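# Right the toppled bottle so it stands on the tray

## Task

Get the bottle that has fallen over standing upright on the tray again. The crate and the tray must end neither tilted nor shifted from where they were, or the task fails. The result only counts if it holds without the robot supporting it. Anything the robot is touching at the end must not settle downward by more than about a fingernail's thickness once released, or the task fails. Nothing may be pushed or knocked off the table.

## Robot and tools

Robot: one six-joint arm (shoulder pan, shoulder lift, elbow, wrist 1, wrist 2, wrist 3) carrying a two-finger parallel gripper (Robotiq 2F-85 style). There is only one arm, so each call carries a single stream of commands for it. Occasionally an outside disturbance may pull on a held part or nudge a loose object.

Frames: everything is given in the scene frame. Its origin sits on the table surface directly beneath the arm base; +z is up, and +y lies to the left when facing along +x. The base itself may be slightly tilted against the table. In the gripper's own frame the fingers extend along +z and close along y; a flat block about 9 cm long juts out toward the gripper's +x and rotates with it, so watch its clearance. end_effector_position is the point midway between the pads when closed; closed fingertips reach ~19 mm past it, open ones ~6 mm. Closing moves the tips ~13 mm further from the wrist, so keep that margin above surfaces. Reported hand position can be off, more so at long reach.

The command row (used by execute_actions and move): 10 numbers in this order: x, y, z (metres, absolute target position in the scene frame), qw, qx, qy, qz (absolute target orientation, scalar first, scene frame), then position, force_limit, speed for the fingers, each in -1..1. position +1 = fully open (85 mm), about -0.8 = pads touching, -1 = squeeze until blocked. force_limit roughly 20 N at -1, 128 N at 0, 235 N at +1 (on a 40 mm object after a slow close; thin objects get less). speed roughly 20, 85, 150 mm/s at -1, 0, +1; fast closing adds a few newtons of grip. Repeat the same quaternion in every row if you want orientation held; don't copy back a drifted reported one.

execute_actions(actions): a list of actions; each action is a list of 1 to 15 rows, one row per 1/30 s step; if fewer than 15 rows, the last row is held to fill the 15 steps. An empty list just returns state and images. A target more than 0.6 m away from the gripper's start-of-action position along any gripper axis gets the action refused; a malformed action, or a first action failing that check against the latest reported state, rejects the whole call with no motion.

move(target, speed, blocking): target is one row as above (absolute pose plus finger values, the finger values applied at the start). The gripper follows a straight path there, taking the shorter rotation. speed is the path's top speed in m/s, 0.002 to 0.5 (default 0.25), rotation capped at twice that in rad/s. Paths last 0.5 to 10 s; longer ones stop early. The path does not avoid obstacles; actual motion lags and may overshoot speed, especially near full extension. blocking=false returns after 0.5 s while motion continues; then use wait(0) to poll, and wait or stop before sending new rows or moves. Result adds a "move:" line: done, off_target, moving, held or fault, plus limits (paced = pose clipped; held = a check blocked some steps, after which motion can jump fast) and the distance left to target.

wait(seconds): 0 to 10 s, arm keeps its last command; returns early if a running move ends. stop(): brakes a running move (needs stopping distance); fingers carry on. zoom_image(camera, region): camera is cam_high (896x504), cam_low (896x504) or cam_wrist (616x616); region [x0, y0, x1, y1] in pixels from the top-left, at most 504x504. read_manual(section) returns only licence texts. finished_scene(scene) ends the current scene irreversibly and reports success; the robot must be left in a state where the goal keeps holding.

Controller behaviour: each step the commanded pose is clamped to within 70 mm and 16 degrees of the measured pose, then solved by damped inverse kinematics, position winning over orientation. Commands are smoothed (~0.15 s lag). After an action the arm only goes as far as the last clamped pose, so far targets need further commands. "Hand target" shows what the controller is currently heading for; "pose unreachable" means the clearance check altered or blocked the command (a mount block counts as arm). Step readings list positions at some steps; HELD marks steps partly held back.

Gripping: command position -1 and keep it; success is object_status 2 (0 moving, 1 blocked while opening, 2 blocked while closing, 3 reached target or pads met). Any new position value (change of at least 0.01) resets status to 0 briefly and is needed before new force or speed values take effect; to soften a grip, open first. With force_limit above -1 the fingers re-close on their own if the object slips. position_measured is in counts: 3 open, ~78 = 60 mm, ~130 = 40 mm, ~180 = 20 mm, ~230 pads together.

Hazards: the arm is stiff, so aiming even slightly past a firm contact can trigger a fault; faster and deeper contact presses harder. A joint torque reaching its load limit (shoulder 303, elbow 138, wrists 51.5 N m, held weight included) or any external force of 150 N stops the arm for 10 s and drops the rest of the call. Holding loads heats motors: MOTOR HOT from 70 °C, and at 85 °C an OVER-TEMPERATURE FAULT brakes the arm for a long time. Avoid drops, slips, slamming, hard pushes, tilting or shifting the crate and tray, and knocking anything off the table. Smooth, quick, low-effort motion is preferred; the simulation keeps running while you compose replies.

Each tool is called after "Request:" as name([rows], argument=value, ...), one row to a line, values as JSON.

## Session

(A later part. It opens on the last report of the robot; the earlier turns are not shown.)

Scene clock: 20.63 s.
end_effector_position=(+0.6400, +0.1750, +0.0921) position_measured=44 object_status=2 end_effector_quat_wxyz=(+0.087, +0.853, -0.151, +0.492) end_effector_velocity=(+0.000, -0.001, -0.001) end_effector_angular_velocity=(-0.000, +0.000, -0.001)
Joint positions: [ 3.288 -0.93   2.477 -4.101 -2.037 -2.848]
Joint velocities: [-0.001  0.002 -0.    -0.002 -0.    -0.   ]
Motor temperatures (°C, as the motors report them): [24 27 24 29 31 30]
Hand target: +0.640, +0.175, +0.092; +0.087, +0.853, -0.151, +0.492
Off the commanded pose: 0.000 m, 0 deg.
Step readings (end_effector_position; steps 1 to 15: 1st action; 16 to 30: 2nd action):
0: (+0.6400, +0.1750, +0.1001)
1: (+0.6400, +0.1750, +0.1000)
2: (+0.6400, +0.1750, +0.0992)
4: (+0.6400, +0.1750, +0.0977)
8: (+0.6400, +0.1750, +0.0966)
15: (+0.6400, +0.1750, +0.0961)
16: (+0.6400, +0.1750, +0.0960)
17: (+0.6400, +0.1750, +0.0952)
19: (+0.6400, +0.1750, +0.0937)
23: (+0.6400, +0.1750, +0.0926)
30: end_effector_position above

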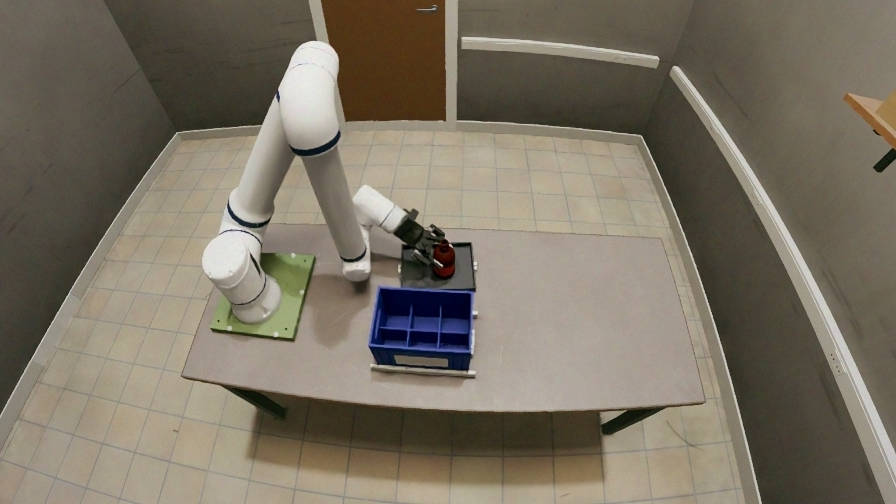

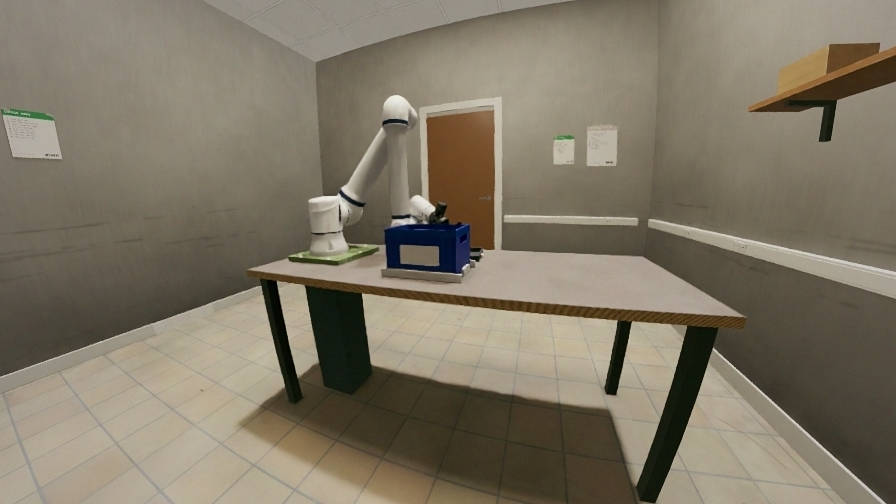

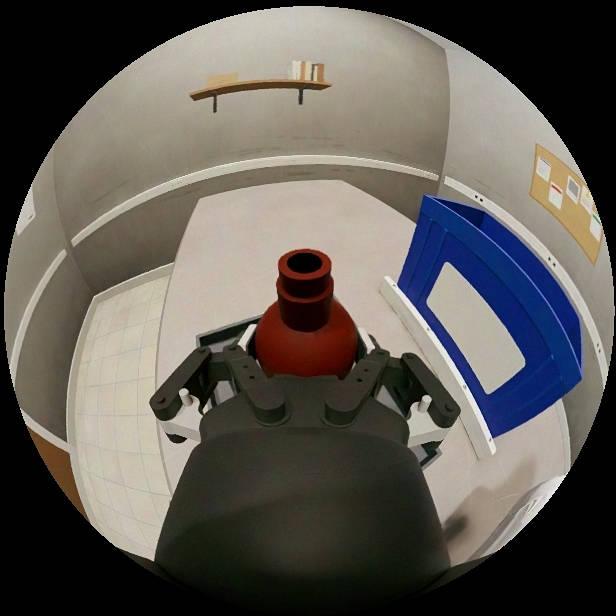

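Request:
execute_actions([
  [[0.64,0.175,0.088,0.087,0.853,-0.151,0.492,-1,-0.3,-0.5]],
  [[0.64,0.175,0.085,0.087,0.853,-0.151,0.492,-1,-0.3,-0.5]],
])

Scene clock: 31.60 s.
end_effector_position=(+0.6406, +0.1744, +0.0879) position_measured=44 object_status=2 end_effector_quat_wxyz=(+0.087, +0.851, -0.152, +0.495) end_effector_velocity=(-0.000, +0.000, -0.000) end_effector_angular_velocity=(-0.000, +0.000, +0.000)
Joint positions: [ 3.287 -0.913  2.474 -4.122 -2.039 -2.848]
Joint velocities: [ 0.  0. -0.  0. -0. -0.]
Motor temperatures (°C, as the motors report them): [24 27 24 29 31 30]
Hand target: +0.641, +0.174, +0.088; +0.087, +0.851, -0.152, +0.495
Off the commanded pose: 0.003 m, 0 deg.
FORCE FAULT: contact force on the arm reached its limit, and the arm stopped for 10 seconds. The contact can be on any part of the arm, not only on its tool. That time counts as 20 of the actions that you can send in this scene. The arm's remaining commands of this call were not run. The arm holds still and accepts commands again. Move the arm away from the contact; if what it grips holds it there, let go first. Pushing or pulling that hard again can fault the arm again.
Step readings (end_effector_position; steps 1 to 15: 1st action; 16 to 30: 2nd action):
0: (+0.6400, +0.1750, +0.0921)
1: (+0.6400, +0.1750, +0.0919)
2: (+0.6400, +0.1750, +0.0911)
4: (+0.6400, +0.1750, +0.0897)
8: (+0.6400, +0.1750, +0.0887)
15: (+0.6401, +0.1750, +0.0882)
16: (+0.6401, +0.1750, +0.0881)
17: (+0.6401, +0.1750, +0.0877)
19: (+0.6402, +0.1749, +0.0870)
23: (+0.6402, +0.1749, +0.0862)
30: (+0.6406, +0.1744, +0.0879)

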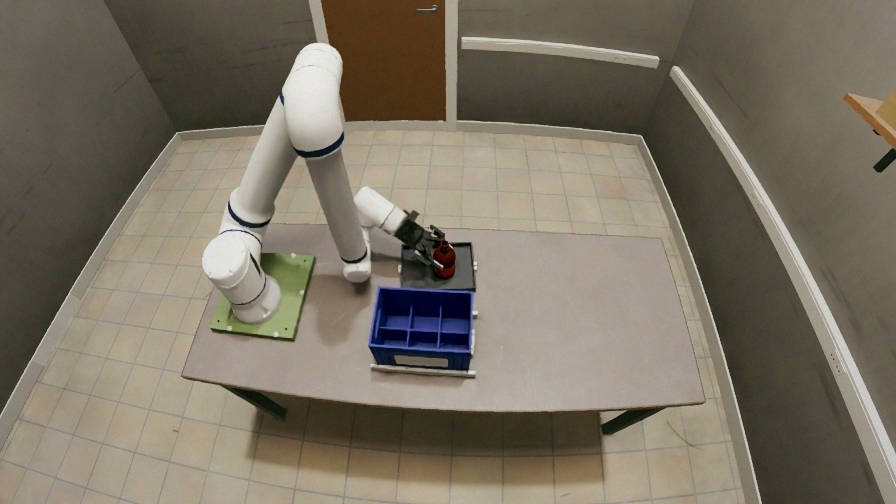

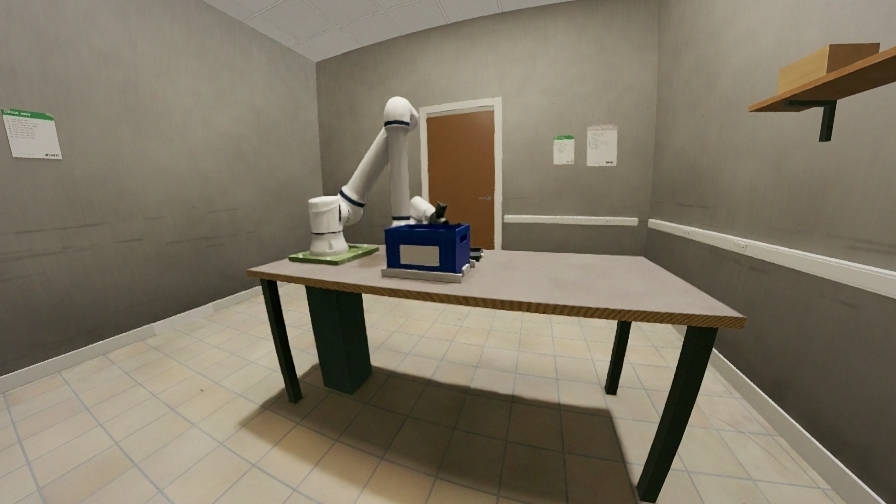

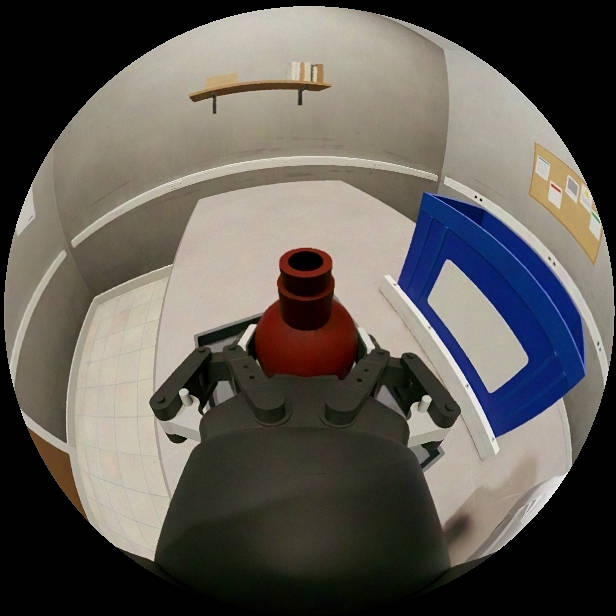

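The descent pressed too hard and faulted; the bottle is down. Releasing and backing off.

Request:
execute_actions([
  [[0.6406,0.1744,0.0882,0.087,0.851,-0.152,0.495,1,0,0]],
  [[0.61,0.186,0.107,0.087,0.851,-0.152,0.495,1,0,0]],
  [[0.57,0.2,0.132,0.087,0.851,-0.152,0.495,1,0,0]],
])

Scene clock: 33.17 s.
end_effector_position=(+0.5709, +0.1994, +0.1312) position_measured=3 object_status=3 end_effector_quat_wxyz=(+0.087, +0.851, -0.152, +0.495) end_effector_velocity=(-0.008, +0.003, +0.005) end_effector_angular_velocity=(+0.000, +0.001, -0.001)
Joint positions: [ 3.384 -1.042  2.571 -4.061 -2.119 -2.786]
Joint velocities: [ 0.013 -0.019  0.01   0.015 -0.011  0.01 ]
Motor temperatures (°C, as the motors report them): [24 27 24 29 31 30]
Hand target: +0.570, +0.200, +0.132; +0.087, +0.851, -0.152, +0.495
Off the commanded pose: 0.001 m, 0 deg.
Step readings (end_effector_position; steps 1 to 15: 1st action; 16 to 30: 2nd action; 31 to 45: 3rd action):
0: (+0.6406, +0.1744, +0.0879)
1: (+0.6406, +0.1744, +0.0879)
2: (+0.6406, +0.1744, +0.0880)
4: (+0.6406, +0.1744, +0.0880)
8: (+0.6406, +0.1744, +0.0881)
15: (+0.6406, +0.1744, +0.0882)
16: (+0.6399, +0.1747, +0.0886)
17: (+0.6339, +0.1767, +0.0923)
19: (+0.6237, +0.1806, +0.0983)
23: (+0.6147, +0.1840, +0.1039)
30: (+0.6106, +0.1855, +0.1065)
31: (+0.6095, +0.1860, +0.1072)
32: (+0.6018, +0.1885, +0.1119)
34: (+0.5885, +0.1932, +0.1199)
38: (+0.5764, +0.1974, +0.1276)
45: end_effector_position above

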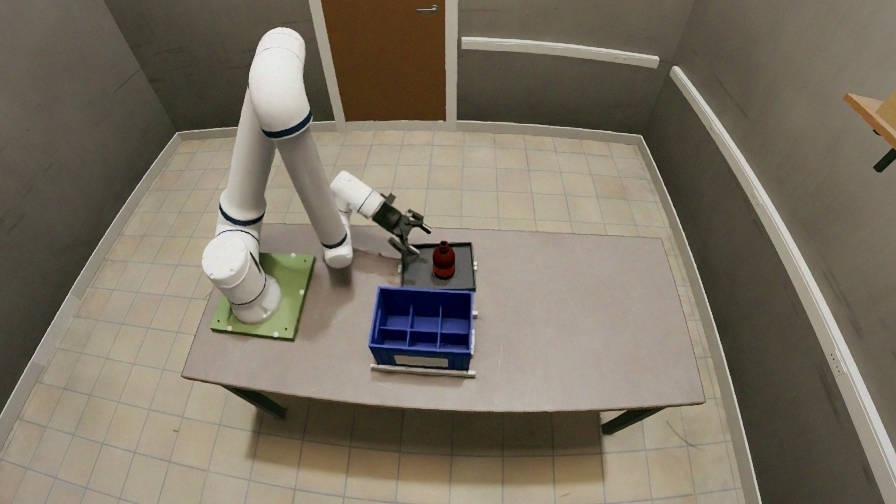

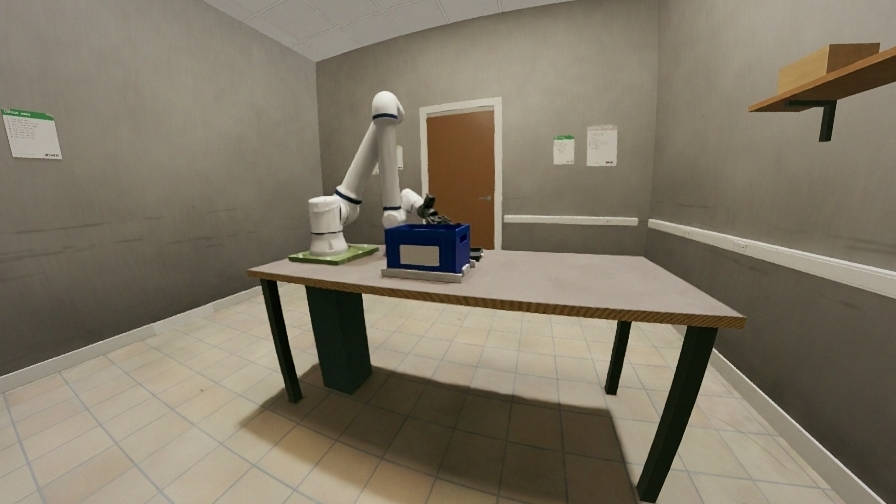

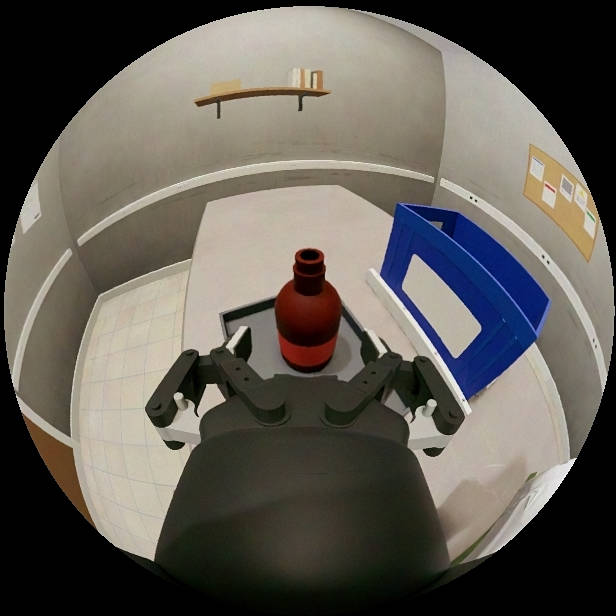

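Request:
finished_scene(scene=1)

The scene is finished: the task was done.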